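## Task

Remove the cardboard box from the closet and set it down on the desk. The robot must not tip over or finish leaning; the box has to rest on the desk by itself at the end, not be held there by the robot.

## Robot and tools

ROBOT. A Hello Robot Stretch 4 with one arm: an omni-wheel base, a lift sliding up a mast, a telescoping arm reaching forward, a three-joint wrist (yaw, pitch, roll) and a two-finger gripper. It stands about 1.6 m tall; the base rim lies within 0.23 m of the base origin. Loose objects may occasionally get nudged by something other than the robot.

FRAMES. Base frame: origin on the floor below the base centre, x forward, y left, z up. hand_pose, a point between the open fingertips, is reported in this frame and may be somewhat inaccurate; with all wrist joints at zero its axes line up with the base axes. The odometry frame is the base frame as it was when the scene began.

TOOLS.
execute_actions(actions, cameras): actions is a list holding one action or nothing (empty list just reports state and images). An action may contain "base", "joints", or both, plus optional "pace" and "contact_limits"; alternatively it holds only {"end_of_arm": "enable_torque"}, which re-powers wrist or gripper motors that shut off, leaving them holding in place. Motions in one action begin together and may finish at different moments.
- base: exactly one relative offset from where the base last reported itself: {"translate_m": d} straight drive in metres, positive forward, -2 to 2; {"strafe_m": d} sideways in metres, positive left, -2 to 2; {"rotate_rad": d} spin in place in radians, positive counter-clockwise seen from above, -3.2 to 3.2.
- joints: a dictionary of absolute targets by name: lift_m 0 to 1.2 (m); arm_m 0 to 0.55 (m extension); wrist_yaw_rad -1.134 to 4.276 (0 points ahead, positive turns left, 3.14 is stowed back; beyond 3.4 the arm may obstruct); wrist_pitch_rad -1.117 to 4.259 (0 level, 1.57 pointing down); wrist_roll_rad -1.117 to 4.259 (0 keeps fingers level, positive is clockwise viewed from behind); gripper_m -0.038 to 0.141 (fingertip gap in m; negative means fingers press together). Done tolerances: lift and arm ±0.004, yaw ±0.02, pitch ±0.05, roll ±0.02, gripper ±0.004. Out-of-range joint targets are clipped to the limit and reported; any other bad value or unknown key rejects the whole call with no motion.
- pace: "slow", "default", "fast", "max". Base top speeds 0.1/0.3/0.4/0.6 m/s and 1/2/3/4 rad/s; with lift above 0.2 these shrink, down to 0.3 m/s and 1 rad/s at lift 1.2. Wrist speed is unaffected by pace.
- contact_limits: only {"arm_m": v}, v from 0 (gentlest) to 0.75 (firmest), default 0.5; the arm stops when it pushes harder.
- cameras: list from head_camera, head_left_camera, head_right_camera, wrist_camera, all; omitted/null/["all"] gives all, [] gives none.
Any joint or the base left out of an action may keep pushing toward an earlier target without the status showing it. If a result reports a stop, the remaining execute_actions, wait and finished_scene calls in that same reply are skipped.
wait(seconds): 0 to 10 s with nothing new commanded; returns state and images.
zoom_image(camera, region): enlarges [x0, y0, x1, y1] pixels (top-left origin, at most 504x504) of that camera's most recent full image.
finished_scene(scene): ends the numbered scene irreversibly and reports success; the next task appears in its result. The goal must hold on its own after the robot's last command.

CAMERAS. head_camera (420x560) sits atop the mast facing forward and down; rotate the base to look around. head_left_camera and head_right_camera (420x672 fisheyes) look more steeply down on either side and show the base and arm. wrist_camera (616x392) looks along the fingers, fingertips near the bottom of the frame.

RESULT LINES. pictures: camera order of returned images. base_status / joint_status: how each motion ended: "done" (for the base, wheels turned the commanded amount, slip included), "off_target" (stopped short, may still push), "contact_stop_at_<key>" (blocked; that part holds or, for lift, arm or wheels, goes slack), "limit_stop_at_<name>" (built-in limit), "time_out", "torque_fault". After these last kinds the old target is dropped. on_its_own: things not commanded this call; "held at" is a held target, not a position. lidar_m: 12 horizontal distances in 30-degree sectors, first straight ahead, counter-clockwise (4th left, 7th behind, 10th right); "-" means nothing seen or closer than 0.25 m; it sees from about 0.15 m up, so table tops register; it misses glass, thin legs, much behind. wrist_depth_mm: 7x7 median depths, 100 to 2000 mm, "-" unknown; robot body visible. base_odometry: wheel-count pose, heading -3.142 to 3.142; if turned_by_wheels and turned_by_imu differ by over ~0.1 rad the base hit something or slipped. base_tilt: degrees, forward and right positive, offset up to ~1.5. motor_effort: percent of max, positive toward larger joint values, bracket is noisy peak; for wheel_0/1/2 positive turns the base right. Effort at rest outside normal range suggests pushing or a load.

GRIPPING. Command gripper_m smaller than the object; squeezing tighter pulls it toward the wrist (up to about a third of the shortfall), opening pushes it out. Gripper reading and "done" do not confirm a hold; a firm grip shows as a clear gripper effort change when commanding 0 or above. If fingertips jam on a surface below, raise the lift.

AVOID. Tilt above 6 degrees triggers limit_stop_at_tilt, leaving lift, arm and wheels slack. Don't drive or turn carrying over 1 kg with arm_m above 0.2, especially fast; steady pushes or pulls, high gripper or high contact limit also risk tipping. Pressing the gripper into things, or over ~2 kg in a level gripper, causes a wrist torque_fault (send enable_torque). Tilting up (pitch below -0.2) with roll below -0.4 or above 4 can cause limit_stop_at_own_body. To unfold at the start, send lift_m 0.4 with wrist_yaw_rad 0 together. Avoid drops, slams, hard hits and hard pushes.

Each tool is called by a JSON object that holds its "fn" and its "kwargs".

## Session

{"fn": "execute_actions", "kwargs": {"actions": []}}

Scene clock: 0.00 s.
base_odometry: x=+0.000 y=+0.000 heading=+0.000 (m, m, rad; odometry frame)
turned_by_wheels: +0.000 (rad since the last result)
turned_by_imu: +0.000 (rad since the last result)
base_tilt: forward=-0.7 right=+0.2 (deg)
lidar_m: 1.66 1.37 1.12 1.12 1.26 1.55 1.56 1.82 2.64 2.61 2.95 1.66
base_status: not commanded
joint_positions: lift_m=+0.231 arm_m=+0.000 wrist_yaw_rad=+3.051 wrist_pitch_rad=-0.010 wrist_roll_rad=+0.006 gripper_m=+0.057
joint_status: not commanded
motor_effort: lift_m=+18 arm_m=+0 wrist_yaw_rad=-1 wrist_pitch_rad=-5 wrist_roll_rad=-1 gripper_m=-4 wheel_0=+0 wheel_1=+0 wheel_2=+0 (%)
hand_pose: x=-0.1085 y=+0.1131 z=+0.4118 quat_wxyz=(+0.045, +0.005, +0.003, +0.999) (m; base frame)
wrist_depth_mm: 144 145 1756 1756 1661 - 1863 / - 139 1808 1661 1618 - 1921 / - 133 211 1708 1618 - 1863 / 116 146 1756 1708 1618 - 1921 / 227 1863 1808 1756 1618 - 1863 / 1430 1537 203 1464 198 1430 1397 / 976 1042 976 112 976 904 946
pictures: head_camera, head_left_camera, head_right_camera, wrist_camera
Images, in order (width x height): head_camera 420x560, head_left_camera 420x672, head_right_camera 420x672, wrist_camera 616x392.

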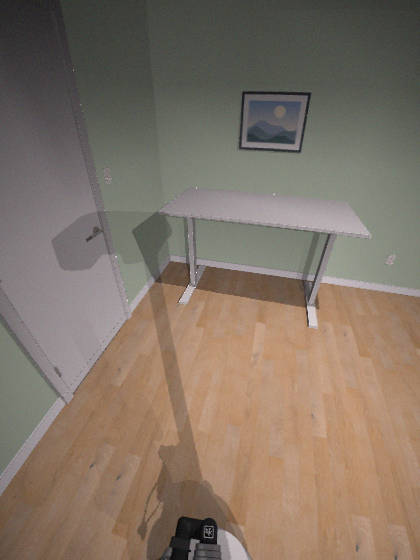

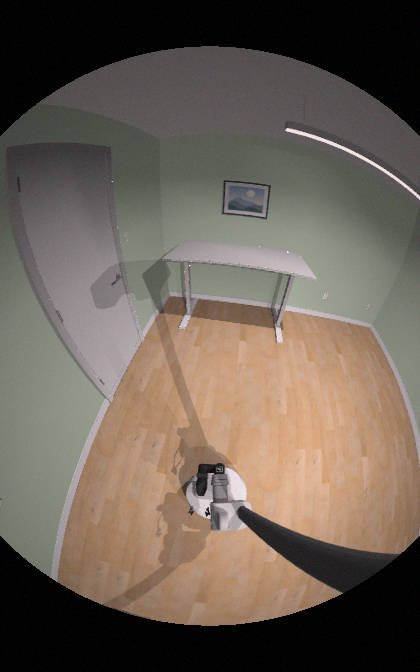

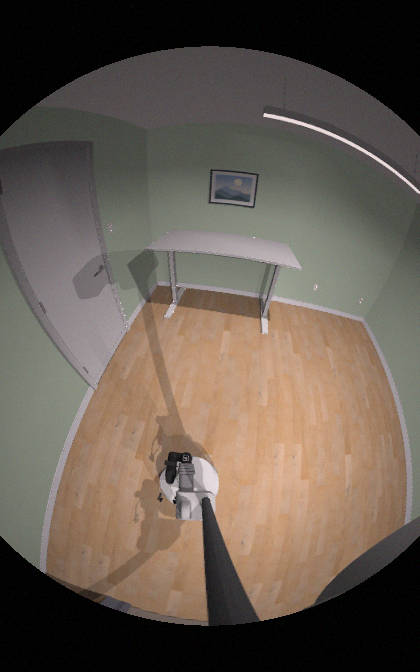

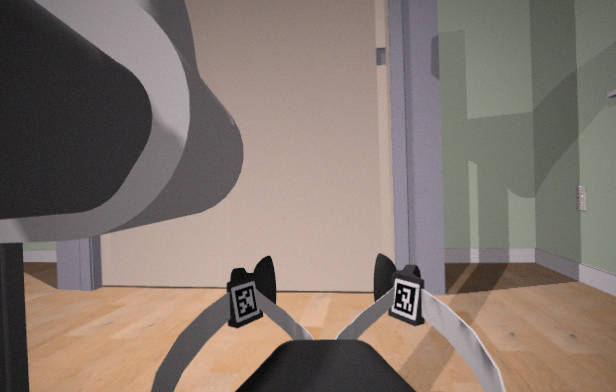

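{"fn": "execute_actions", "kwargs": {"actions": [{"base":{"rotate_rad":3.0},"joints":{"lift_m":0.86,"wrist_yaw_rad":0,"gripper_m":0}}], "cameras": ["head_camera","wrist_camera"]}}

Scene clock: 5.23 s.
base_odometry: x=+0.000 y=+0.000 heading=+3.000 (m, m, rad; odometry frame)
turned_by_wheels: +3.000 (rad since the last result)
turned_by_imu: +3.063 (rad since the last result)
base_tilt: forward=-0.7 right=+0.2 (deg)
lidar_m: 1.54 1.69 2.67 2.60 2.76 1.73 2.19 1.52 1.16 1.13 1.20 1.59
base_status: done
joint_positions: lift_m=+0.860 arm_m=+0.000 wrist_yaw_rad=+0.000 wrist_pitch_rad=-0.010 wrist_roll_rad=+0.006 gripper_m=+0.000
joint_status: all done
motor_effort: lift_m=+21(23) arm_m=-1(1) wrist_yaw_rad=-3(10) wrist_pitch_rad=-6(7) wrist_roll_rad=-2(0) gripper_m=-6(7) wheel_0=-2(12) wheel_1=-1(7) wheel_2=-2(13) (%)
hand_pose: x=+0.4594 y=-0.0873 z=+1.0408 quat_wxyz=(+1.000, +0.003, -0.005, +0.000) (m; base frame)
wrist_depth_mm: 1537 1537 1397 1366 1281 1921 1808 / 1499 1499 1397 1336 1281 1983 1756 / 1537 1430 1397 1366 1308 1921 1808 / 1537 1430 1397 1336 1366 1983 1808 / 1499 1537 1397 1366 1336 - 1863 / 1499 1464 1397 198 190 - 1808 / 1537 1499 1366 112 1281 1618 1756
pictures: head_camera, wrist_camera
Images, in order (width x height): head_camera 420x560, wrist_camera 616x392.

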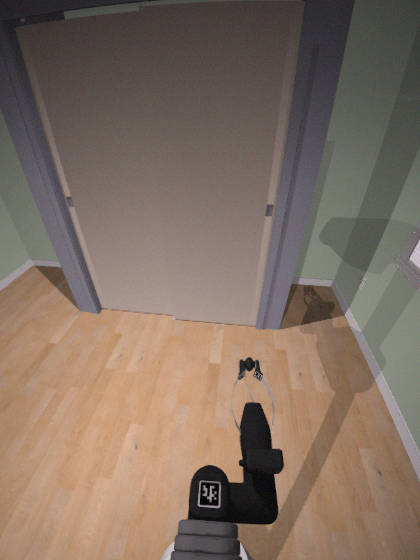

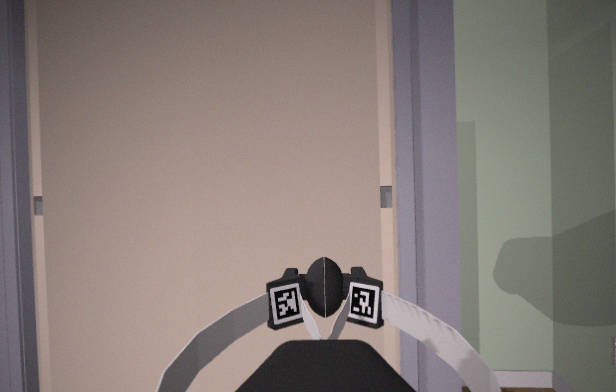

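{"fn": "execute_actions", "kwargs": {"actions": [{"base":{"translate_m":0.7},"joints":{"lift_m":0.9}}], "cameras": []}}

{"fn": "execute_actions", "kwargs": {"actions": [{"base":{"strafe_m":-0.7}}], "cameras": []}}

{"fn": "execute_actions", "kwargs": {"actions": [{"base":{"rotate_rad":0.5}}], "cameras": ["wrist_camera"]}}

Scene clock: 11.13 s.
base_odometry: x=-0.693 y=+0.099 heading=+3.000 (m, m, rad; odometry frame)
turned_by_wheels: +0.000 (rad since the last result)
turned_by_imu: +0.000 (rad since the last result)
base_tilt: forward=-0.7 right=+0.2 (deg)
lidar_m: 0.85 0.89 1.36 2.57 2.72 3.23 3.18 1.61 1.21 1.14 1.21 0.88
base_status: done
joint_positions: lift_m=+0.900 arm_m=+0.000 wrist_yaw_rad=+0.000 wrist_pitch_rad=-0.010 wrist_roll_rad=+0.006 gripper_m=+0.000
joint_status: all done
motor_effort: lift_m=+21(22) arm_m=-1(1) wrist_yaw_rad=-1(3) wrist_pitch_rad=-5(6) wrist_roll_rad=-2(1) gripper_m=-6(6) wheel_0=+2(8) wheel_1=+1(7) wheel_2=-1(11) (%)
hand_pose: x=+0.4594 y=-0.0874 z=+1.0809 quat_wxyz=(+1.000, +0.003, -0.005, +0.000) (m; base frame)
wrist_depth_mm: 741 676 654 640 627 585 574 / 750 683 661 640 627 585 585 / 759 676 668 647 627 591 580 / 759 683 668 647 627 591 580 / 759 676 661 647 634 591 585 / 750 683 661 198 190 597 585 / 750 691 668 112 627 580 585
pictures: none
No camera images: the call's "cameras" was empty. Leave "cameras" out to get every camera's image.

Scene clock: 14.80 s.
base_odometry: x=-0.594 y=+0.792 heading=+3.000 (m, m, rad; odometry frame)
turned_by_wheels: +0.000 (rad since the last result)
turned_by_imu: -0.002 (rad since the last result)
base_tilt: forward=-0.7 right=+0.2 (deg)
lidar_m: 0.84 0.85 1.26 3.27 3.46 2.56 1.52 0.66 0.45 0.42 0.46 0.66
base_status: done
joint_positions: lift_m=+0.900 arm_m=+0.000 wrist_yaw_rad=+0.000 wrist_pitch_rad=-0.010 wrist_roll_rad=+0.006 gripper_m=+0.000
joint_status: not commanded
motor_effort: lift_m=+21(20) arm_m=-1(1) wrist_yaw_rad=-2(1) wrist_pitch_rad=-6(6) wrist_roll_rad=-1(0) gripper_m=-6(8) wheel_0=+1(14) wheel_1=+0(10) wheel_2=+0(1) (%)
hand_pose: x=+0.4594 y=-0.0874 z=+1.0809 quat_wxyz=(+1.000, +0.003, -0.005, +0.000) (m; base frame)
wrist_depth_mm: 647 615 854 1308 1308 1060 668 / 654 615 842 1366 1308 1078 676 / 654 615 831 1336 1281 1098 683 / 654 615 820 1366 1308 1098 691 / 661 621 809 1336 1281 1118 691 / 661 621 668 198 190 1118 699 / 661 621 683 112 1308 917 699
pictures: none
No camera images: the call's "cameras" was empty. Leave "cameras" out to get every camera's image.

Scene clock: 16.10 s.
base_odometry: x=-0.594 y=+0.792 heading=-2.784 (m, m, rad; odometry frame)
turned_by_wheels: +0.499 (rad since the last result)
turned_by_imu: +0.510 (rad since the last result)
base_tilt: forward=-0.6 right=+0.2 (deg)
lidar_m: 0.86 1.21 3.27 3.43 2.50 1.64 0.69 0.45 0.43 0.45 0.65 0.84
base_status: done
joint_positions: lift_m=+0.900 arm_m=+0.000 wrist_yaw_rad=+0.000 wrist_pitch_rad=-0.010 wrist_roll_rad=+0.006 gripper_m=+0.000
joint_status: not commanded
motor_effort: lift_m=+21(21) arm_m=-1(1) wrist_yaw_rad=-2(1) wrist_pitch_rad=-5(5) wrist_roll_rad=-1(0) gripper_m=-6(6) wheel_0=-3(9) wheel_1=-2(7) wheel_2=-4(7) (%)
hand_pose: x=+0.4594 y=-0.0874 z=+1.0809 quat_wxyz=(+1.000, +0.003, -0.005, +0.000) (m; base frame)
wrist_depth_mm: 1576 1078 854 723 591 960 1078 / 1499 1060 842 715 597 960 1078 / 1576 1078 866 715 603 917 1078 / 1537 1078 866 723 615 931 1098 / 1576 1098 878 723 603 904 1060 / 1576 1098 854 198 190 904 1098 / 1576 1118 820 112 585 715 1078
pictures: wrist_camera
Images, in order (width x height): wrist_camera 616x392.

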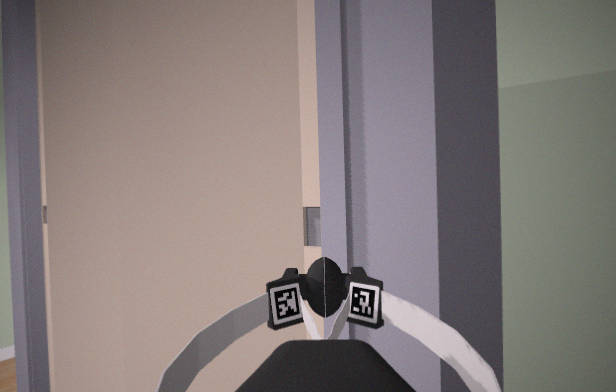

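{"fn": "execute_actions", "kwargs": {"actions": [{"base":{"translate_m":0.17},"joints":{"wrist_yaw_rad":0.1,"lift_m":0.88}}], "cameras": []}}

{"fn": "execute_actions", "kwargs": {"actions": [{"joints":{"arm_m":0.55},"contact_limits":{"arm_m":0.6},"pace":"slow"}], "cameras": ["wrist_camera","head_camera"]}}

Scene clock: 19.57 s.
base_odometry: x=-0.753 y=+0.732 heading=-2.784 (m, m, rad; odometry frame)
turned_by_wheels: +0.000 (rad since the last result)
turned_by_imu: +0.001 (rad since the last result)
base_tilt: forward=-0.7 right=+0.2 (deg)
lidar_m: 0.68 1.00 3.18 3.32 2.67 2.00 0.79 0.55 0.51 0.57 0.80 0.67
base_status: done
joint_positions: lift_m=+0.880 arm_m=+0.000 wrist_yaw_rad=+0.100 wrist_pitch_rad=-0.010 wrist_roll_rad=+0.006 gripper_m=+0.000
joint_status: all done
motor_effort: lift_m=+13(20) arm_m=-1(1) wrist_yaw_rad=-2(5) wrist_pitch_rad=-5(6) wrist_roll_rad=-1(1) gripper_m=-6(8) wheel_0=+3(6) wheel_1=+2(7) wheel_2=-2(11) (%)
hand_pose: x=+0.4667 y=-0.0582 z=+1.0615 quat_wxyz=(+0.999, +0.003, -0.005, +0.050) (m; base frame)
wrist_depth_mm: 1537 976 723 574 452 392 585 / 1537 976 723 574 455 392 569 / 1537 991 732 585 455 399 554 / 1499 1008 732 585 459 402 544 / 1499 1008 741 585 455 399 530 / 1537 1118 723 198 190 399 530 / 1576 1138 676 112 449 382 535
pictures: none
No camera images: the call's "cameras" was empty. Leave "cameras" out to get every camera's image.

Scene clock: 26.33 s.
base_odometry: x=-0.753 y=+0.732 heading=-2.782 (m, m, rad; odometry frame)
turned_by_wheels: +0.002 (rad since the last result)
turned_by_imu: +0.221 (rad since the last result)
base_tilt: forward=-0.7 right=+0.2 (deg)
lidar_m: 0.97 1.47 3.16 3.64 2.50 1.24 0.70 0.55 0.55 0.64 1.17 0.72
base_status: not commanded
joint_positions: lift_m=+0.880 arm_m=+0.548 wrist_yaw_rad=+0.112 wrist_pitch_rad=-0.011 wrist_roll_rad=+0.006 gripper_m=+0.000
joint_status: all done
on_its_own: wrist_yaw_rad is at rest, and its effort (-37) is outside its rest range (-13 to +13)
motor_effort: lift_m=+14(14) arm_m=+11(13) wrist_yaw_rad=-37(47) wrist_pitch_rad=-3(14) wrist_roll_rad=-1(1) gripper_m=-7(8) wheel_0=+16(20) wheel_1=+9(12) wheel_2=+3(10) (%)
contact_limits: arm_m 0.6
hand_pose: x=+1.0152 y=-0.0546 z=+1.0618 quat_wxyz=(+0.998, +0.003, -0.005, +0.056) (m; base frame)
wrist_depth_mm: - 654 340 229 195 741 715 / - 668 343 230 195 878 732 / - 691 345 231 196 878 723 / - 707 349 235 196 866 732 / - 723 353 234 198 891 750 / - 750 188 195 187 820 732 / - 778 366 112 193 525 549
pictures: head_camera, wrist_camera
Images, in order (width x height): head_camera 420x560, wrist_camera 616x392.

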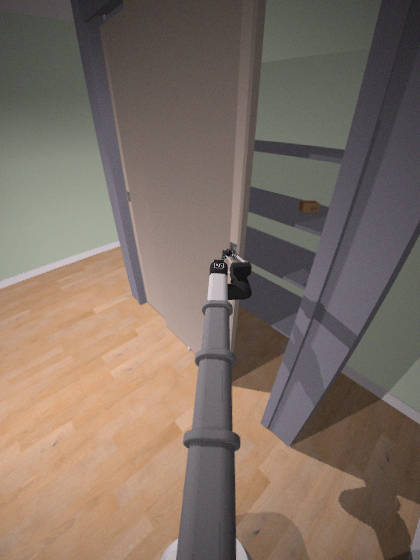

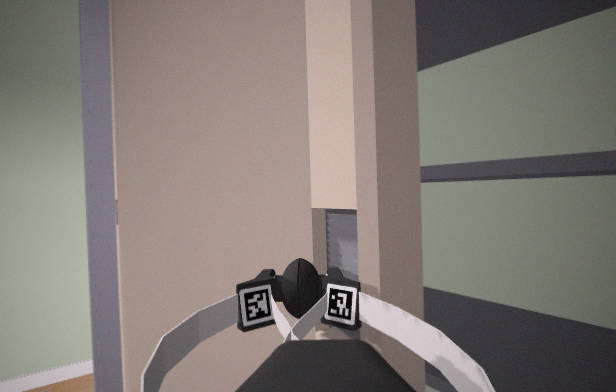

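{"fn": "execute_actions", "kwargs": {"actions": [{"base":{"translate_m":0.2},"pace":"slow"}], "cameras": []}}

{"fn": "execute_actions", "kwargs": {"actions": [{"joints":{"arm_m":0.0}}], "cameras": []}}

{"fn": "execute_actions", "kwargs": {"actions": [{"base":{"rotate_rad":-0.8},"joints":{"wrist_yaw_rad":0,"gripper_m":0.14,"lift_m":0.98}}], "cameras": ["wrist_camera","head_camera"]}}

Scene clock: 31.93 s.
base_odometry: x=-0.939 y=+0.661 heading=-2.778 (m, m, rad; odometry frame)
turned_by_wheels: +0.004 (rad since the last result)
turned_by_imu: +0.129 (rad since the last result)
base_tilt: forward=-0.7 right=+0.2 (deg)
lidar_m: 0.98 1.75 3.01 3.70 2.59 1.30 0.83 0.68 0.72 0.91 0.63 0.61
base_status: done
joint_positions: lift_m=+0.880 arm_m=+0.549 wrist_yaw_rad=+0.117 wrist_pitch_rad=-0.011 wrist_roll_rad=+0.006 gripper_m=+0.000
joint_status: not commanded
on_its_own: wrist_yaw_rad is at rest, and its effort (-48) is outside its rest range (-13 to +13)
motor_effort: lift_m=+13(14) arm_m=+6(12) wrist_yaw_rad=-48(50) wrist_pitch_rad=-5(4) wrist_roll_rad=-1(1) gripper_m=-8(8) wheel_0=+25(24) wheel_1=+14(17) wheel_2=+5(10) (%)
hand_pose: x=+1.0165 y=-0.0532 z=+1.0616 quat_wxyz=(+0.998, +0.003, -0.005, +0.058) (m; base frame)
wrist_depth_mm: - - 399 228 186 732 707 / - - 410 230 185 904 759 / 1983 - 415 233 186 931 750 / 1983 - 427 236 188 891 750 / 1983 - 436 231 189 946 759 / - - 187 195 182 820 723 / - - 455 112 183 530 554
pictures: none
No camera images: the call's "cameras" was empty. Leave "cameras" out to get every camera's image.

Scene clock: 34.60 s.
base_odometry: x=-0.940 y=+0.661 heading=-2.782 (m, m, rad; odometry frame)
turned_by_wheels: -0.003 (rad since the last result)
turned_by_imu: -0.003 (rad since the last result)
base_tilt: forward=-0.7 right=+0.2 (deg)
lidar_m: 0.97 1.72 3.02 3.71 2.56 1.27 0.82 0.69 0.73 0.89 0.63 0.61
base_status: not commanded
joint_positions: lift_m=+0.880 arm_m=+0.001 wrist_yaw_rad=+0.100 wrist_pitch_rad=-0.010 wrist_roll_rad=+0.006 gripper_m=+0.000
joint_status: all done
motor_effort: lift_m=+14(14) arm_m=-5(6) wrist_yaw_rad=+0(62) wrist_pitch_rad=-6(6) wrist_roll_rad=-2(1) gripper_m=-8(10) wheel_0=+0(24) wheel_1=+0(15) wheel_2=+3(11) (%)
hand_pose: x=+0.4675 y=-0.0582 z=+1.0615 quat_wxyz=(+0.999, +0.003, -0.005, +0.050) (m; base frame)
wrist_depth_mm: - - 1537 866 1537 1205 741 / - - 1537 878 1255 1138 1042 / - - 1576 891 1576 1255 1060 / - - 1537 891 1499 1281 1042 / - - 1576 904 1366 1255 1078 / - - 1499 198 190 1025 809 / - - 1229 112 1366 1182 1078
pictures: none
No camera images: the call's "cameras" was empty. Leave "cameras" out to get every camera's image.

Scene clock: 36.97 s.
base_odometry: x=-0.940 y=+0.661 heading=+2.702 (m, m, rad; odometry frame)
turned_by_wheels: -0.799 (rad since the last result)
turned_by_imu: -0.815 (rad since the last result)
base_tilt: forward=-0.7 right=+0.2 (deg)
lidar_m: 0.61 0.98 1.02 3.00 3.19 2.70 2.21 0.98 0.74 0.69 0.77 1.19
base_status: done
joint_positions: lift_m=+0.980 arm_m=+0.001 wrist_yaw_rad=+0.000 wrist_pitch_rad=-0.010 wrist_roll_rad=+0.006 gripper_m=+0.140
joint_status: all done
motor_effort: lift_m=+22(26) arm_m=-5(5) wrist_yaw_rad=-1(5) wrist_pitch_rad=-5(5) wrist_roll_rad=-1(0) gripper_m=-1(6) wheel_0=+4(8) wheel_1=+3(8) wheel_2=+1(9) (%)
hand_pose: x=+0.4602 y=-0.0874 z=+1.1608 quat_wxyz=(+1.000, +0.003, -0.005, +0.000) (m; base frame)
wrist_depth_mm: 1308 1255 413 410 1118 1078 1042 / 1281 1229 418 407 1118 1078 1060 / 1281 1255 418 407 1098 1098 1060 / 1281 1255 415 413 1098 1078 1060 / 1281 1281 418 413 1138 1098 1060 / 1229 1118 413 413 1118 1078 1060 / 960 931 424 112 1098 1098 1078
pictures: head_camera, wrist_camera
Images, in order (width x height): head_camera 420x560, wrist_camera 616x392.

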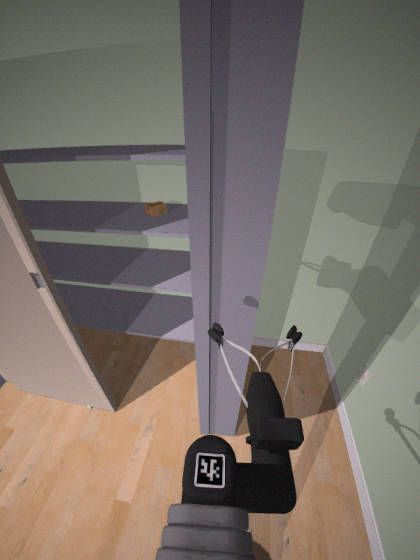

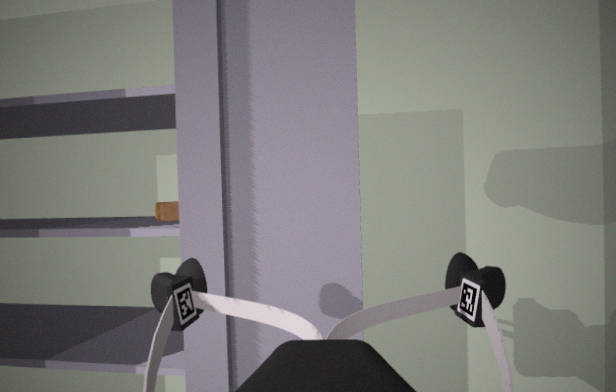

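{"fn": "execute_actions", "kwargs": {"actions": [{"base":{"rotate_rad":-0.1}}], "cameras": []}}

{"fn": "execute_actions", "kwargs": {"actions": [{"base":{"strafe_m":0.52},"joints":{"lift_m":1.02}}], "cameras": ["wrist_camera"]}}

Scene clock: 39.50 s.
base_odometry: x=-0.940 y=+0.661 heading=+2.603 (m, m, rad; odometry frame)
turned_by_wheels: -0.100 (rad since the last result)
turned_by_imu: -0.101 (rad since the last result)
base_tilt: forward=-0.7 right=+0.2 (deg)
lidar_m: 0.62 1.01 0.97 2.98 3.12 3.53 3.21 1.10 0.75 0.68 0.73 1.07
base_status: done
joint_positions: lift_m=+0.980 arm_m=+0.001 wrist_yaw_rad=+0.000 wrist_pitch_rad=-0.010 wrist_roll_rad=+0.006 gripper_m=+0.140
joint_status: not commanded
motor_effort: lift_m=+22(22) arm_m=-5(4) wrist_yaw_rad=-2(2) wrist_pitch_rad=-6(6) wrist_roll_rad=-2(0) gripper_m=-3(1) wheel_0=+2(11) wheel_1=+0(5) wheel_2=+4(7) (%)
hand_pose: x=+0.4602 y=-0.0874 z=+1.1608 quat_wxyz=(+1.000, +0.003, -0.005, +0.000) (m; base frame)
wrist_depth_mm: 1182 410 418 842 1138 1118 976 / 1205 410 413 723 1160 1138 991 / 1182 410 418 647 1182 1182 991 / 1205 413 421 574 1138 1138 1008 / 1205 415 421 521 1138 1118 1008 / 1205 413 421 421 1160 1118 1008 / 878 413 427 112 1160 1138 1025
pictures: none
No camera images: the call's "cameras" was empty. Leave "cameras" out to get every camera's image.

Scene clock: 42.57 s.
base_odometry: x=-1.207 y=+0.215 heading=+2.603 (m, m, rad; odometry frame)
turned_by_wheels: +0.000 (rad since the last result)
turned_by_imu: +0.002 (rad since the last result)
base_tilt: forward=-0.7 right=+0.2 (deg)
lidar_m: 0.95 0.68 0.92 2.48 2.57 3.50 3.45 1.85 1.31 1.24 1.28 0.74
base_status: done
joint_positions: lift_m=+1.020 arm_m=+0.001 wrist_yaw_rad=+0.000 wrist_pitch_rad=-0.010 wrist_roll_rad=+0.006 gripper_m=+0.140
joint_status: all done
motor_effort: lift_m=+21(20) arm_m=-4(4) wrist_yaw_rad=-1(0) wrist_pitch_rad=-7(6) wrist_roll_rad=+1(1) gripper_m=-2(0) wheel_0=-1(13) wheel_1=+1(10) wheel_2=+0(4) (%)
hand_pose: x=+0.4602 y=-0.0874 z=+1.2009 quat_wxyz=(+1.000, +0.003, -0.005, +0.000) (m; base frame)
wrist_depth_mm: 439 1182 1182 1160 1118 842 436 / 439 1160 1160 1138 1138 798 439 / 439 1138 1182 1182 1138 866 442 / 445 1160 1160 1160 1138 878 445 / 442 891 1060 1025 1008 741 445 / 445 466 1118 1160 1078 715 449 / 445 831 891 112 878 798 452
pictures: wrist_camera
Images, in order (width x height): wrist_camera 616x392.

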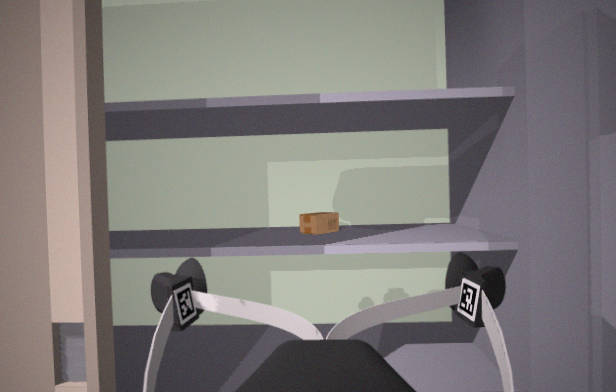

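{"fn": "execute_actions", "kwargs": {"actions": [{"base":{"translate_m":0.3},"joints":{"arm_m":0.25}}], "cameras": ["wrist_camera"]}}

Scene clock: 45.67 s.
base_odometry: x=-1.464 y=+0.369 heading=+2.603 (m, m, rad; odometry frame)
turned_by_wheels: +0.000 (rad since the last result)
turned_by_imu: +0.000 (rad since the last result)
base_tilt: forward=-0.6 right=+0.2 (deg)
lidar_m: 0.64 0.40 0.51 1.22 2.57 3.54 3.80 1.81 1.29 1.24 0.50 0.50
base_status: done
joint_positions: lift_m=+1.020 arm_m=+0.249 wrist_yaw_rad=+0.000 wrist_pitch_rad=-0.010 wrist_roll_rad=+0.006 gripper_m=+0.140
joint_status: all done
motor_effort: lift_m=+21(21) arm_m=+5(7) wrist_yaw_rad=-1(1) wrist_pitch_rad=-6(7) wrist_roll_rad=-2(2) gripper_m=-1(2) wheel_0=+2(5) wheel_1=+1(6) wheel_2=-1(12) (%)
hand_pose: x=+0.7086 y=-0.0874 z=+1.2009 quat_wxyz=(+1.000, +0.003, -0.005, +0.000) (m; base frame)
wrist_depth_mm: 377 384 392 399 404 413 413 / 564 585 603 591 585 580 549 / 621 603 597 597 591 591 585 / 621 615 609 603 597 597 569 / 627 615 609 397 591 597 530 / 362 325 290 340 283 273 319 / 238 236 235 112 228 223 220
pictures: wrist_camera
Images, in order (width x height): wrist_camera 616x392.

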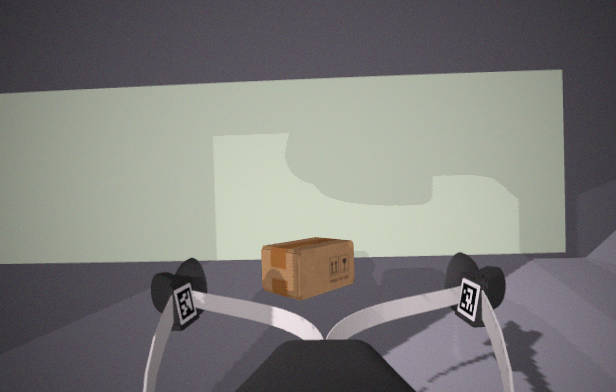

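{"fn": "execute_actions", "kwargs": {"actions": [{"joints":{"arm_m":0.45,"lift_m":1.01},"pace":"slow"}], "cameras": []}}

{"fn": "execute_actions", "kwargs": {"actions": [{"joints":{"gripper_m":0.02}}], "cameras": ["wrist_camera"]}}

{"fn": "execute_actions", "kwargs": {"actions": [{"joints":{"lift_m":1.05}}], "cameras": []}}

{"fn": "execute_actions", "kwargs": {"actions": [{"joints":{"arm_m":0.0},"base":{"translate_m":-0.4}}], "cameras": ["wrist_camera"]}}

Scene clock: 51.17 s.
base_odometry: x=-1.464 y=+0.369 heading=+2.602 (m, m, rad; odometry frame)
turned_by_wheels: +0.000 (rad since the last result)
turned_by_imu: +0.025 (rad since the last result)
base_tilt: forward=-0.7 right=+0.2 (deg)
lidar_m: 0.65 0.39 0.51 2.47 2.59 3.57 3.78 1.81 1.27 1.25 0.50 0.56
base_status: not commanded
joint_positions: lift_m=+1.010 arm_m=+0.449 wrist_yaw_rad=-0.001 wrist_pitch_rad=-0.014 wrist_roll_rad=+0.006 gripper_m=+0.140
joint_status: all done
motor_effort: lift_m=+14(19) arm_m=+5(17) wrist_yaw_rad=+0(37) wrist_pitch_rad=+7(32) wrist_roll_rad=-1(4) gripper_m=-1(1) wheel_0=-1(4) wheel_1=-2(7) wheel_2=+0(10) (%)
hand_pose: x=+0.9084 y=-0.0876 z=+1.1927 quat_wxyz=(+1.000, +0.003, -0.007, +0.000) (m; base frame)
wrist_depth_mm: 379 387 402 397 392 384 382 / 418 413 402 397 392 384 379 / 418 410 402 397 394 389 382 / 418 410 404 399 397 389 379 / 418 413 404 399 392 387 382 / 353 317 204 175 191 267 314 / 231 229 227 112 204 216 213
pictures: none
No camera images: the call's "cameras" was empty. Leave "cameras" out to get every camera's image.

Scene clock: 53.33 s.
base_odometry: x=-1.464 y=+0.369 heading=+2.602 (m, m, rad; odometry frame)
turned_by_wheels: +0.000 (rad since the last result)
turned_by_imu: +0.001 (rad since the last result)
base_tilt: forward=-0.7 right=+0.2 (deg)
lidar_m: 0.65 0.38 0.50 2.47 2.58 3.57 3.78 1.79 1.27 1.24 0.49 0.56
base_status: not commanded
joint_positions: lift_m=+1.010 arm_m=+0.449 wrist_yaw_rad=-0.001 wrist_pitch_rad=-0.015 wrist_roll_rad=+0.006 gripper_m=+0.020
joint_status: all done
motor_effort: lift_m=+13(14) arm_m=+5(5) wrist_yaw_rad=+0(1) wrist_pitch_rad=+8(7) wrist_roll_rad=-1(1) gripper_m=-23(23) wheel_0=-1(1) wheel_1=-1(1) wheel_2=+1(1) (%)
hand_pose: x=+0.9084 y=-0.0876 z=+1.1928 quat_wxyz=(+1.000, +0.003, -0.007, +0.000) (m; base frame)
wrist_depth_mm: 382 389 399 399 389 384 377 / 418 410 404 397 392 387 382 / 415 413 404 399 392 389 379 / 418 410 404 399 394 384 379 / 418 413 404 394 394 387 382 / 353 349 186 175 190 291 312 / 232 213 214 112 220 204 214
pictures: wrist_camera
Images, in order (width x height): wrist_camera 616x392.

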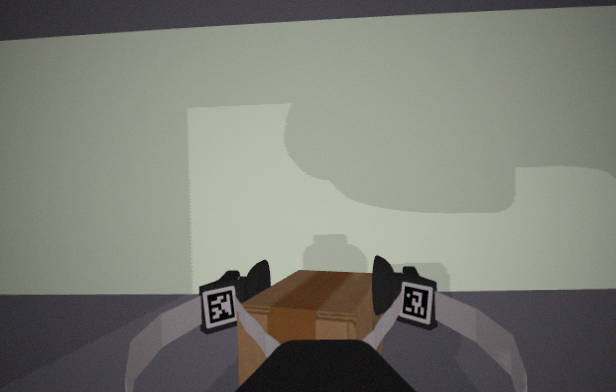

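Scene clock: 54.33 s.
base_odometry: x=-1.464 y=+0.369 heading=+2.602 (m, m, rad; odometry frame)
turned_by_wheels: +0.000 (rad since the last result)
turned_by_imu: +0.000 (rad since the last result)
base_tilt: forward=-0.7 right=+0.3 (deg)
lidar_m: 0.65 0.39 0.47 2.46 2.57 3.59 3.78 1.81 1.28 1.23 0.49 0.55
base_status: not commanded
joint_positions: lift_m=+1.050 arm_m=+0.449 wrist_yaw_rad=+0.000 wrist_pitch_rad=-0.009 wrist_roll_rad=+0.006 gripper_m=+0.020
joint_status: all done
motor_effort: lift_m=+22(22) arm_m=+5(5) wrist_yaw_rad=+0(1) wrist_pitch_rad=-8(10) wrist_roll_rad=-1(2) gripper_m=-22(23) wheel_0=-1(0) wheel_1=-1(1) wheel_2=+1(1) (%)
hand_pose: x=+0.9085 y=-0.0875 z=+1.2306 quat_wxyz=(+1.000, +0.003, -0.005, +0.000) (m; base frame)
wrist_depth_mm: 315 320 329 330 340 342 345 / 415 407 404 397 392 382 379 / 415 413 404 397 389 384 377 / 415 407 404 397 394 387 379 / 418 413 407 397 394 387 379 / 418 410 186 174 190 384 384 / 301 279 278 112 286 265 277
pictures: none
No camera images: the call's "cameras" was empty. Leave "cameras" out to get every camera's image.

Scene clock: 57.13 s.
base_odometry: x=-1.121 y=+0.164 heading=+2.602 (m, m, rad; odometry frame)
turned_by_wheels: +0.000 (rad since the last result)
turned_by_imu: +0.001 (rad since the last result)
base_tilt: forward=-0.6 right=+0.2 (deg)
lidar_m: 0.76 0.77 1.08 2.48 2.60 3.41 3.04 1.80 1.31 1.23 1.28 0.82
base_status: done
joint_positions: lift_m=+1.050 arm_m=+0.001 wrist_yaw_rad=+0.000 wrist_pitch_rad=-0.009 wrist_roll_rad=+0.006 gripper_m=+0.020
joint_status: all done
motor_effort: lift_m=+22(22) arm_m=-4(8) wrist_yaw_rad=+1(1) wrist_pitch_rad=-9(10) wrist_roll_rad=-1(1) gripper_m=-23(23) wheel_0=-2(8) wheel_1=-2(5) wheel_2=+0(10) (%)
hand_pose: x=+0.4602 y=-0.0875 z=+1.2305 quat_wxyz=(+1.000, +0.003, -0.005, +0.000) (m; base frame)
wrist_depth_mm: 549 549 1255 1229 1255 891 469 / 549 549 1281 1255 1229 917 473 / 544 544 1281 1229 1138 854 477 / 554 544 1308 1281 1229 946 477 / 554 554 1255 1025 976 891 484 / 559 544 186 174 189 820 484 / 564 554 891 112 931 820 484
pictures: wrist_camera
Images, in order (width x height): wrist_camera 616x392.

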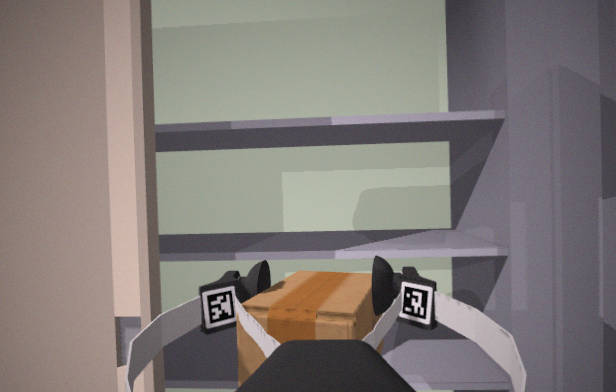

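{"fn": "execute_actions", "kwargs": {"actions": [{"base":{"rotate_rad":3.08}}], "cameras": []}}

{"fn": "execute_actions", "kwargs": {"actions": [{"base":{"translate_m":1.5}}], "cameras": ["head_camera","wrist_camera"]}}

Scene clock: 61.77 s.
base_odometry: x=-1.121 y=+0.164 heading=-0.602 (m, m, rad; odometry frame)
turned_by_wheels: +3.079 (rad since the last result)
turned_by_imu: +3.144 (rad since the last result)
base_tilt: forward=-0.7 right=+0.3 (deg)
lidar_m: 2.48 1.85 1.33 1.21 1.27 0.79 1.05 0.79 1.06 2.48 2.56 3.38
base_status: done
joint_positions: lift_m=+1.050 arm_m=+0.001 wrist_yaw_rad=+0.000 wrist_pitch_rad=-0.009 wrist_roll_rad=+0.006 gripper_m=+0.020
joint_status: not commanded
motor_effort: lift_m=+21(22) arm_m=-4(4) wrist_yaw_rad=-2(1) wrist_pitch_rad=-8(8) wrist_roll_rad=-1(0) gripper_m=-25(23) wheel_0=-2(9) wheel_1=-1(7) wheel_2=-4(7) (%)
hand_pose: x=+0.4602 y=-0.0874 z=+1.2306 quat_wxyz=(+1.000, +0.003, -0.005, +0.000) (m; base frame)
wrist_depth_mm: 1863 - - - - - - / 1921 - - - - - - / 1863 - - - - - - / 1863 - - - - - - / 1808 - - - - - - / 1863 - 186 175 190 - - / 1808 - - 112 - - -
pictures: none
No camera images: the call's "cameras" was empty. Leave "cameras" out to get every camera's image.

Scene clock: 68.23 s.
base_odometry: x=+0.116 y=-0.685 heading=-0.601 (m, m, rad; odometry frame)
turned_by_wheels: +0.000 (rad since the last result)
turned_by_imu: -0.002 (rad since the last result)
base_tilt: forward=-0.7 right=+0.2 (deg)
lidar_m: 0.97 1.00 1.37 1.30 1.38 1.83 2.26 2.31 2.56 2.42 2.49 1.02
base_status: done
joint_positions: lift_m=+1.050 arm_m=+0.001 wrist_yaw_rad=+0.000 wrist_pitch_rad=-0.009 wrist_roll_rad=+0.006 gripper_m=+0.020
joint_status: not commanded
motor_effort: lift_m=+21(21) arm_m=-4(4) wrist_yaw_rad=+0(3) wrist_pitch_rad=-8(10) wrist_roll_rad=-1(0) gripper_m=-24(24) wheel_0=+1(9) wheel_1=+1(6) wheel_2=-2(12) (%)
hand_pose: x=+0.4602 y=-0.0874 z=+1.2306 quat_wxyz=(+1.000, +0.003, -0.005, +0.000) (m; base frame)
wrist_depth_mm: 1576 1576 1576 1576 1576 1537 1576 / 1576 1618 1576 1576 1618 1576 1576 / 1576 1576 1576 1576 1537 1576 1537 / 1576 1576 1618 1576 1576 1576 1576 / 1576 1576 1576 1618 1576 1576 1537 / 1078 1098 186 175 190 1576 1576 / 1160 831 820 112 798 1537 1618
pictures: head_camera, wrist_camera
Images, in order (width x height): head_camera 420x560, wrist_camera 616x392.

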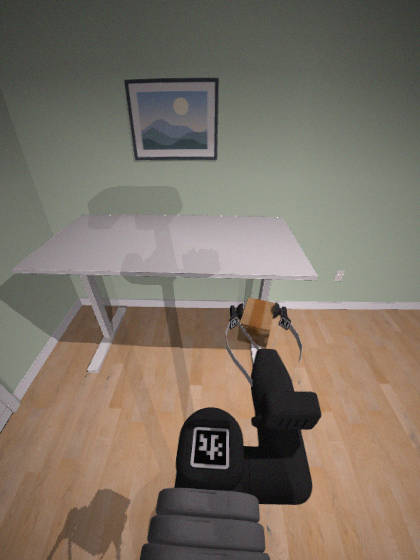

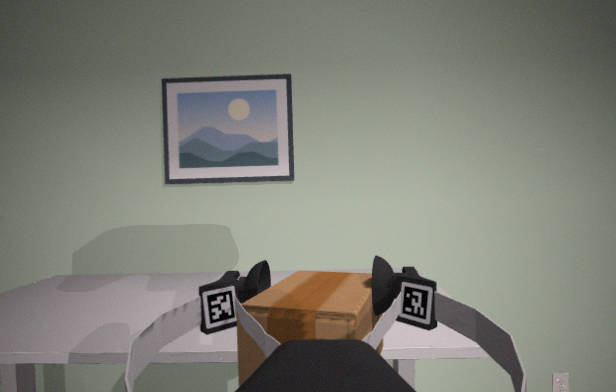

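{"fn": "execute_actions", "kwargs": {"actions": [{"base":{"strafe_m":0.4},"joints":{"arm_m":0.3}}], "cameras": []}}

{"fn": "execute_actions", "kwargs": {"actions": [{"base":{"translate_m":0.42},"joints":{"lift_m":0.92}}], "cameras": ["head_camera"]}}

Scene clock: 72.23 s.
base_odometry: x=+0.342 y=-0.355 heading=-0.601 (m, m, rad; odometry frame)
turned_by_wheels: +0.000 (rad since the last result)
turned_by_imu: +0.002 (rad since the last result)
base_tilt: forward=-0.7 right=+0.2 (deg)
lidar_m: 0.95 1.00 0.95 0.89 0.95 1.29 2.23 2.35 2.97 2.81 2.61 1.01
base_status: done
joint_positions: lift_m=+1.050 arm_m=+0.299 wrist_yaw_rad=+0.000 wrist_pitch_rad=-0.009 wrist_roll_rad=+0.006 gripper_m=+0.020
joint_status: all done
motor_effort: lift_m=+21(21) arm_m=+5(7) wrist_yaw_rad=-2(0) wrist_pitch_rad=-8(9) wrist_roll_rad=-1(2) gripper_m=-22(23) wheel_0=+1(10) wheel_1=+0(9) wheel_2=+0(3) (%)
hand_pose: x=+0.7586 y=-0.0874 z=+1.2306 quat_wxyz=(+1.000, +0.003, -0.005, +0.000) (m; base frame)
wrist_depth_mm: 1255 1281 1255 1255 1255 1255 1255 / 1281 1255 1255 1229 1281 1229 1255 / 1281 1281 1255 1255 1205 1255 1229 / 1281 1255 1308 1281 1281 1229 1255 / 1229 1255 1281 1255 1281 1255 1281 / 1308 1078 186 175 190 891 960 / 732 668 668 112 691 634 661
pictures: none
No camera images: the call's "cameras" was empty. Leave "cameras" out to get every camera's image.

Scene clock: 75.10 s.
base_odometry: x=+0.688 y=-0.592 heading=-0.601 (m, m, rad; odometry frame)
turned_by_wheels: +0.000 (rad since the last result)
turned_by_imu: +0.000 (rad since the last result)
base_tilt: forward=-0.7 right=+0.3 (deg)
lidar_m: 0.54 0.57 0.79 0.85 0.95 1.28 2.73 2.77 2.95 2.81 0.81 0.57
base_status: done
joint_positions: lift_m=+0.920 arm_m=+0.299 wrist_yaw_rad=+0.000 wrist_pitch_rad=-0.009 wrist_roll_rad=+0.006 gripper_m=+0.020
joint_status: all done
motor_effort: lift_m=+14(23) arm_m=+5(5) wrist_yaw_rad=-1(1) wrist_pitch_rad=-8(8) wrist_roll_rad=-1(1) gripper_m=-22(23) wheel_0=+4(12) wheel_1=+1(7) wheel_2=+0(10) (%)
hand_pose: x=+0.7586 y=-0.0874 z=+1.1012 quat_wxyz=(+1.000, +0.003, -0.005, +0.000) (m; base frame)
wrist_depth_mm: 842 831 798 820 809 831 831 / 831 842 820 809 820 831 831 / 842 831 842 842 831 820 831 / 854 842 842 842 820 831 831 / 854 866 842 831 842 842 831 / 661 661 186 174 189 549 585 / 442 410 407 112 418 387 404
pictures: head_camera
Images, in order (width x height): head_camera 420x560.

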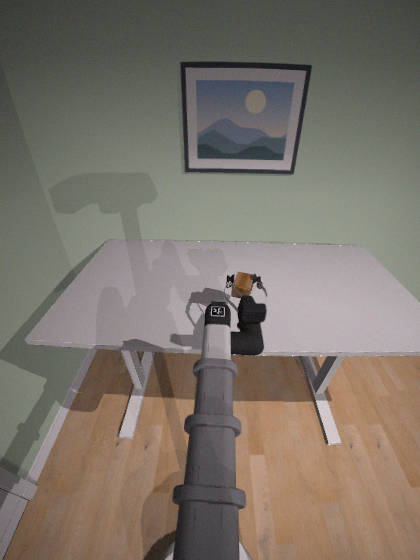

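{"fn": "execute_actions", "kwargs": {"actions": [{"joints":{"lift_m":0.835},"pace":"slow"}], "cameras": []}}

{"fn": "execute_actions", "kwargs": {"actions": [{"joints":{"gripper_m":0.14}}], "cameras": []}}

{"fn": "execute_actions", "kwargs": {"actions": [{"joints":{"arm_m":0.0,"lift_m":0.88}}], "cameras": ["head_camera"]}}

Scene clock: 78.23 s.
base_odometry: x=+0.688 y=-0.592 heading=-0.601 (m, m, rad; odometry frame)
turned_by_wheels: +0.000 (rad since the last result)
turned_by_imu: +0.001 (rad since the last result)
base_tilt: forward=-0.7 right=+0.2 (deg)
lidar_m: 0.54 0.58 0.77 0.89 0.94 1.30 2.75 2.77 2.95 2.82 0.81 0.58
base_status: not commanded
joint_positions: lift_m=+0.835 arm_m=+0.299 wrist_yaw_rad=+0.000 wrist_pitch_rad=-0.009 wrist_roll_rad=+0.006 gripper_m=+0.020
joint_status: all done
motor_effort: lift_m=+13(16) arm_m=+4(5) wrist_yaw_rad=-1(1) wrist_pitch_rad=-8(8) wrist_roll_rad=-1(1) gripper_m=-23(24) wheel_0=+3(3) wheel_1=+1(0) wheel_2=+0(0) (%)
hand_pose: x=+0.7586 y=-0.0874 z=+1.0162 quat_wxyz=(+1.000, +0.003, -0.005, +0.000) (m; base frame)
wrist_depth_mm: 842 831 820 809 809 831 820 / 842 842 842 831 831 831 831 / 831 842 842 842 842 842 820 / 842 854 842 842 842 842 831 / 778 759 723 691 661 640 615 / 387 379 186 175 190 317 340 / 257 237 237 112 243 224 236
pictures: none
No camera images: the call's "cameras" was empty. Leave "cameras" out to get every camera's image.

Scene clock: 80.40 s.
base_odometry: x=+0.688 y=-0.592 heading=-0.601 (m, m, rad; odometry frame)
turned_by_wheels: +0.000 (rad since the last result)
turned_by_imu: +0.001 (rad since the last result)
base_tilt: forward=-0.7 right=+0.2 (deg)
lidar_m: 0.54 0.57 0.77 0.88 0.95 1.31 2.77 2.77 2.97 2.82 0.84 0.60
base_status: not commanded
joint_positions: lift_m=+0.835 arm_m=+0.299 wrist_yaw_rad=+0.000 wrist_pitch_rad=-0.010 wrist_roll_rad=+0.006 gripper_m=+0.140
joint_status: all done
motor_effort: lift_m=+13(13) arm_m=+5(5) wrist_yaw_rad=+0(1) wrist_pitch_rad=-7(8) wrist_roll_rad=-1(1) gripper_m=-1(22) wheel_0=+3(3) wheel_1=+1(1) wheel_2=+0(0) (%)
hand_pose: x=+0.7586 y=-0.0874 z=+1.0164 quat_wxyz=(+1.000, +0.003, -0.005, +0.000) (m; base frame)
wrist_depth_mm: 854 831 820 809 798 831 831 / 842 842 842 831 831 842 831 / 842 842 831 842 831 842 820 / 854 854 842 831 842 831 831 / 809 768 723 707 676 640 621 / 392 347 312 211 232 293 343 / 258 253 252 112 242 240 237
pictures: none
No camera images: the call's "cameras" was empty. Leave "cameras" out to get every camera's image.

Scene clock: 82.40 s.
base_odometry: x=+0.688 y=-0.592 heading=-0.601 (m, m, rad; odometry frame)
turned_by_wheels: +0.000 (rad since the last result)
turned_by_imu: +0.000 (rad since the last result)
base_tilt: forward=-0.7 right=+0.2 (deg)
lidar_m: 0.54 0.57 0.77 0.87 0.95 1.30 2.75 2.77 2.97 2.79 0.82 0.58
base_status: not commanded
joint_positions: lift_m=+0.880 arm_m=+0.001 wrist_yaw_rad=+0.000 wrist_pitch_rad=-0.010 wrist_roll_rad=+0.006 gripper_m=+0.140
joint_status: all done
motor_effort: lift_m=+22(22) arm_m=-4(6) wrist_yaw_rad=-1(3) wrist_pitch_rad=-5(6) wrist_roll_rad=-1(1) gripper_m=-1(0) wheel_0=+3(3) wheel_1=+1(1) wheel_2=+0(0) (%)
hand_pose: x=+0.4602 y=-0.0874 z=+1.0608 quat_wxyz=(+1.000, +0.003, -0.005, +0.000) (m; base frame)
wrist_depth_mm: 1138 1138 1138 1098 1118 1118 1138 / 1138 1160 1118 1118 1138 1138 1138 / 1138 1160 1160 1138 1138 1138 1138 / 1138 1138 1138 1138 1138 1138 1118 / 1160 1060 1008 976 946 891 866 / 544 484 439 477 427 410 480 / 357 355 351 112 340 334 330
pictures: head_camera
Images, in order (width x height): head_camera 420x560.

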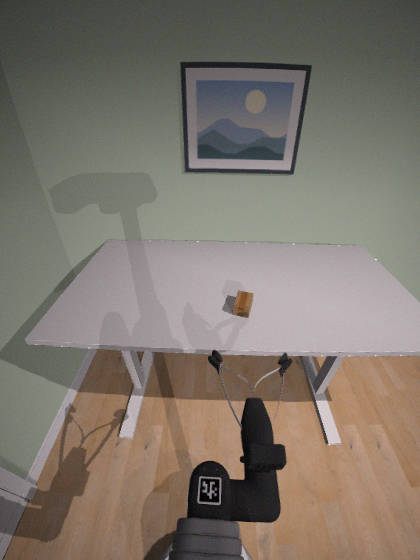

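{"fn": "finished_scene", "kwargs": {"scene": 2}}

The scene is finished: the task was done.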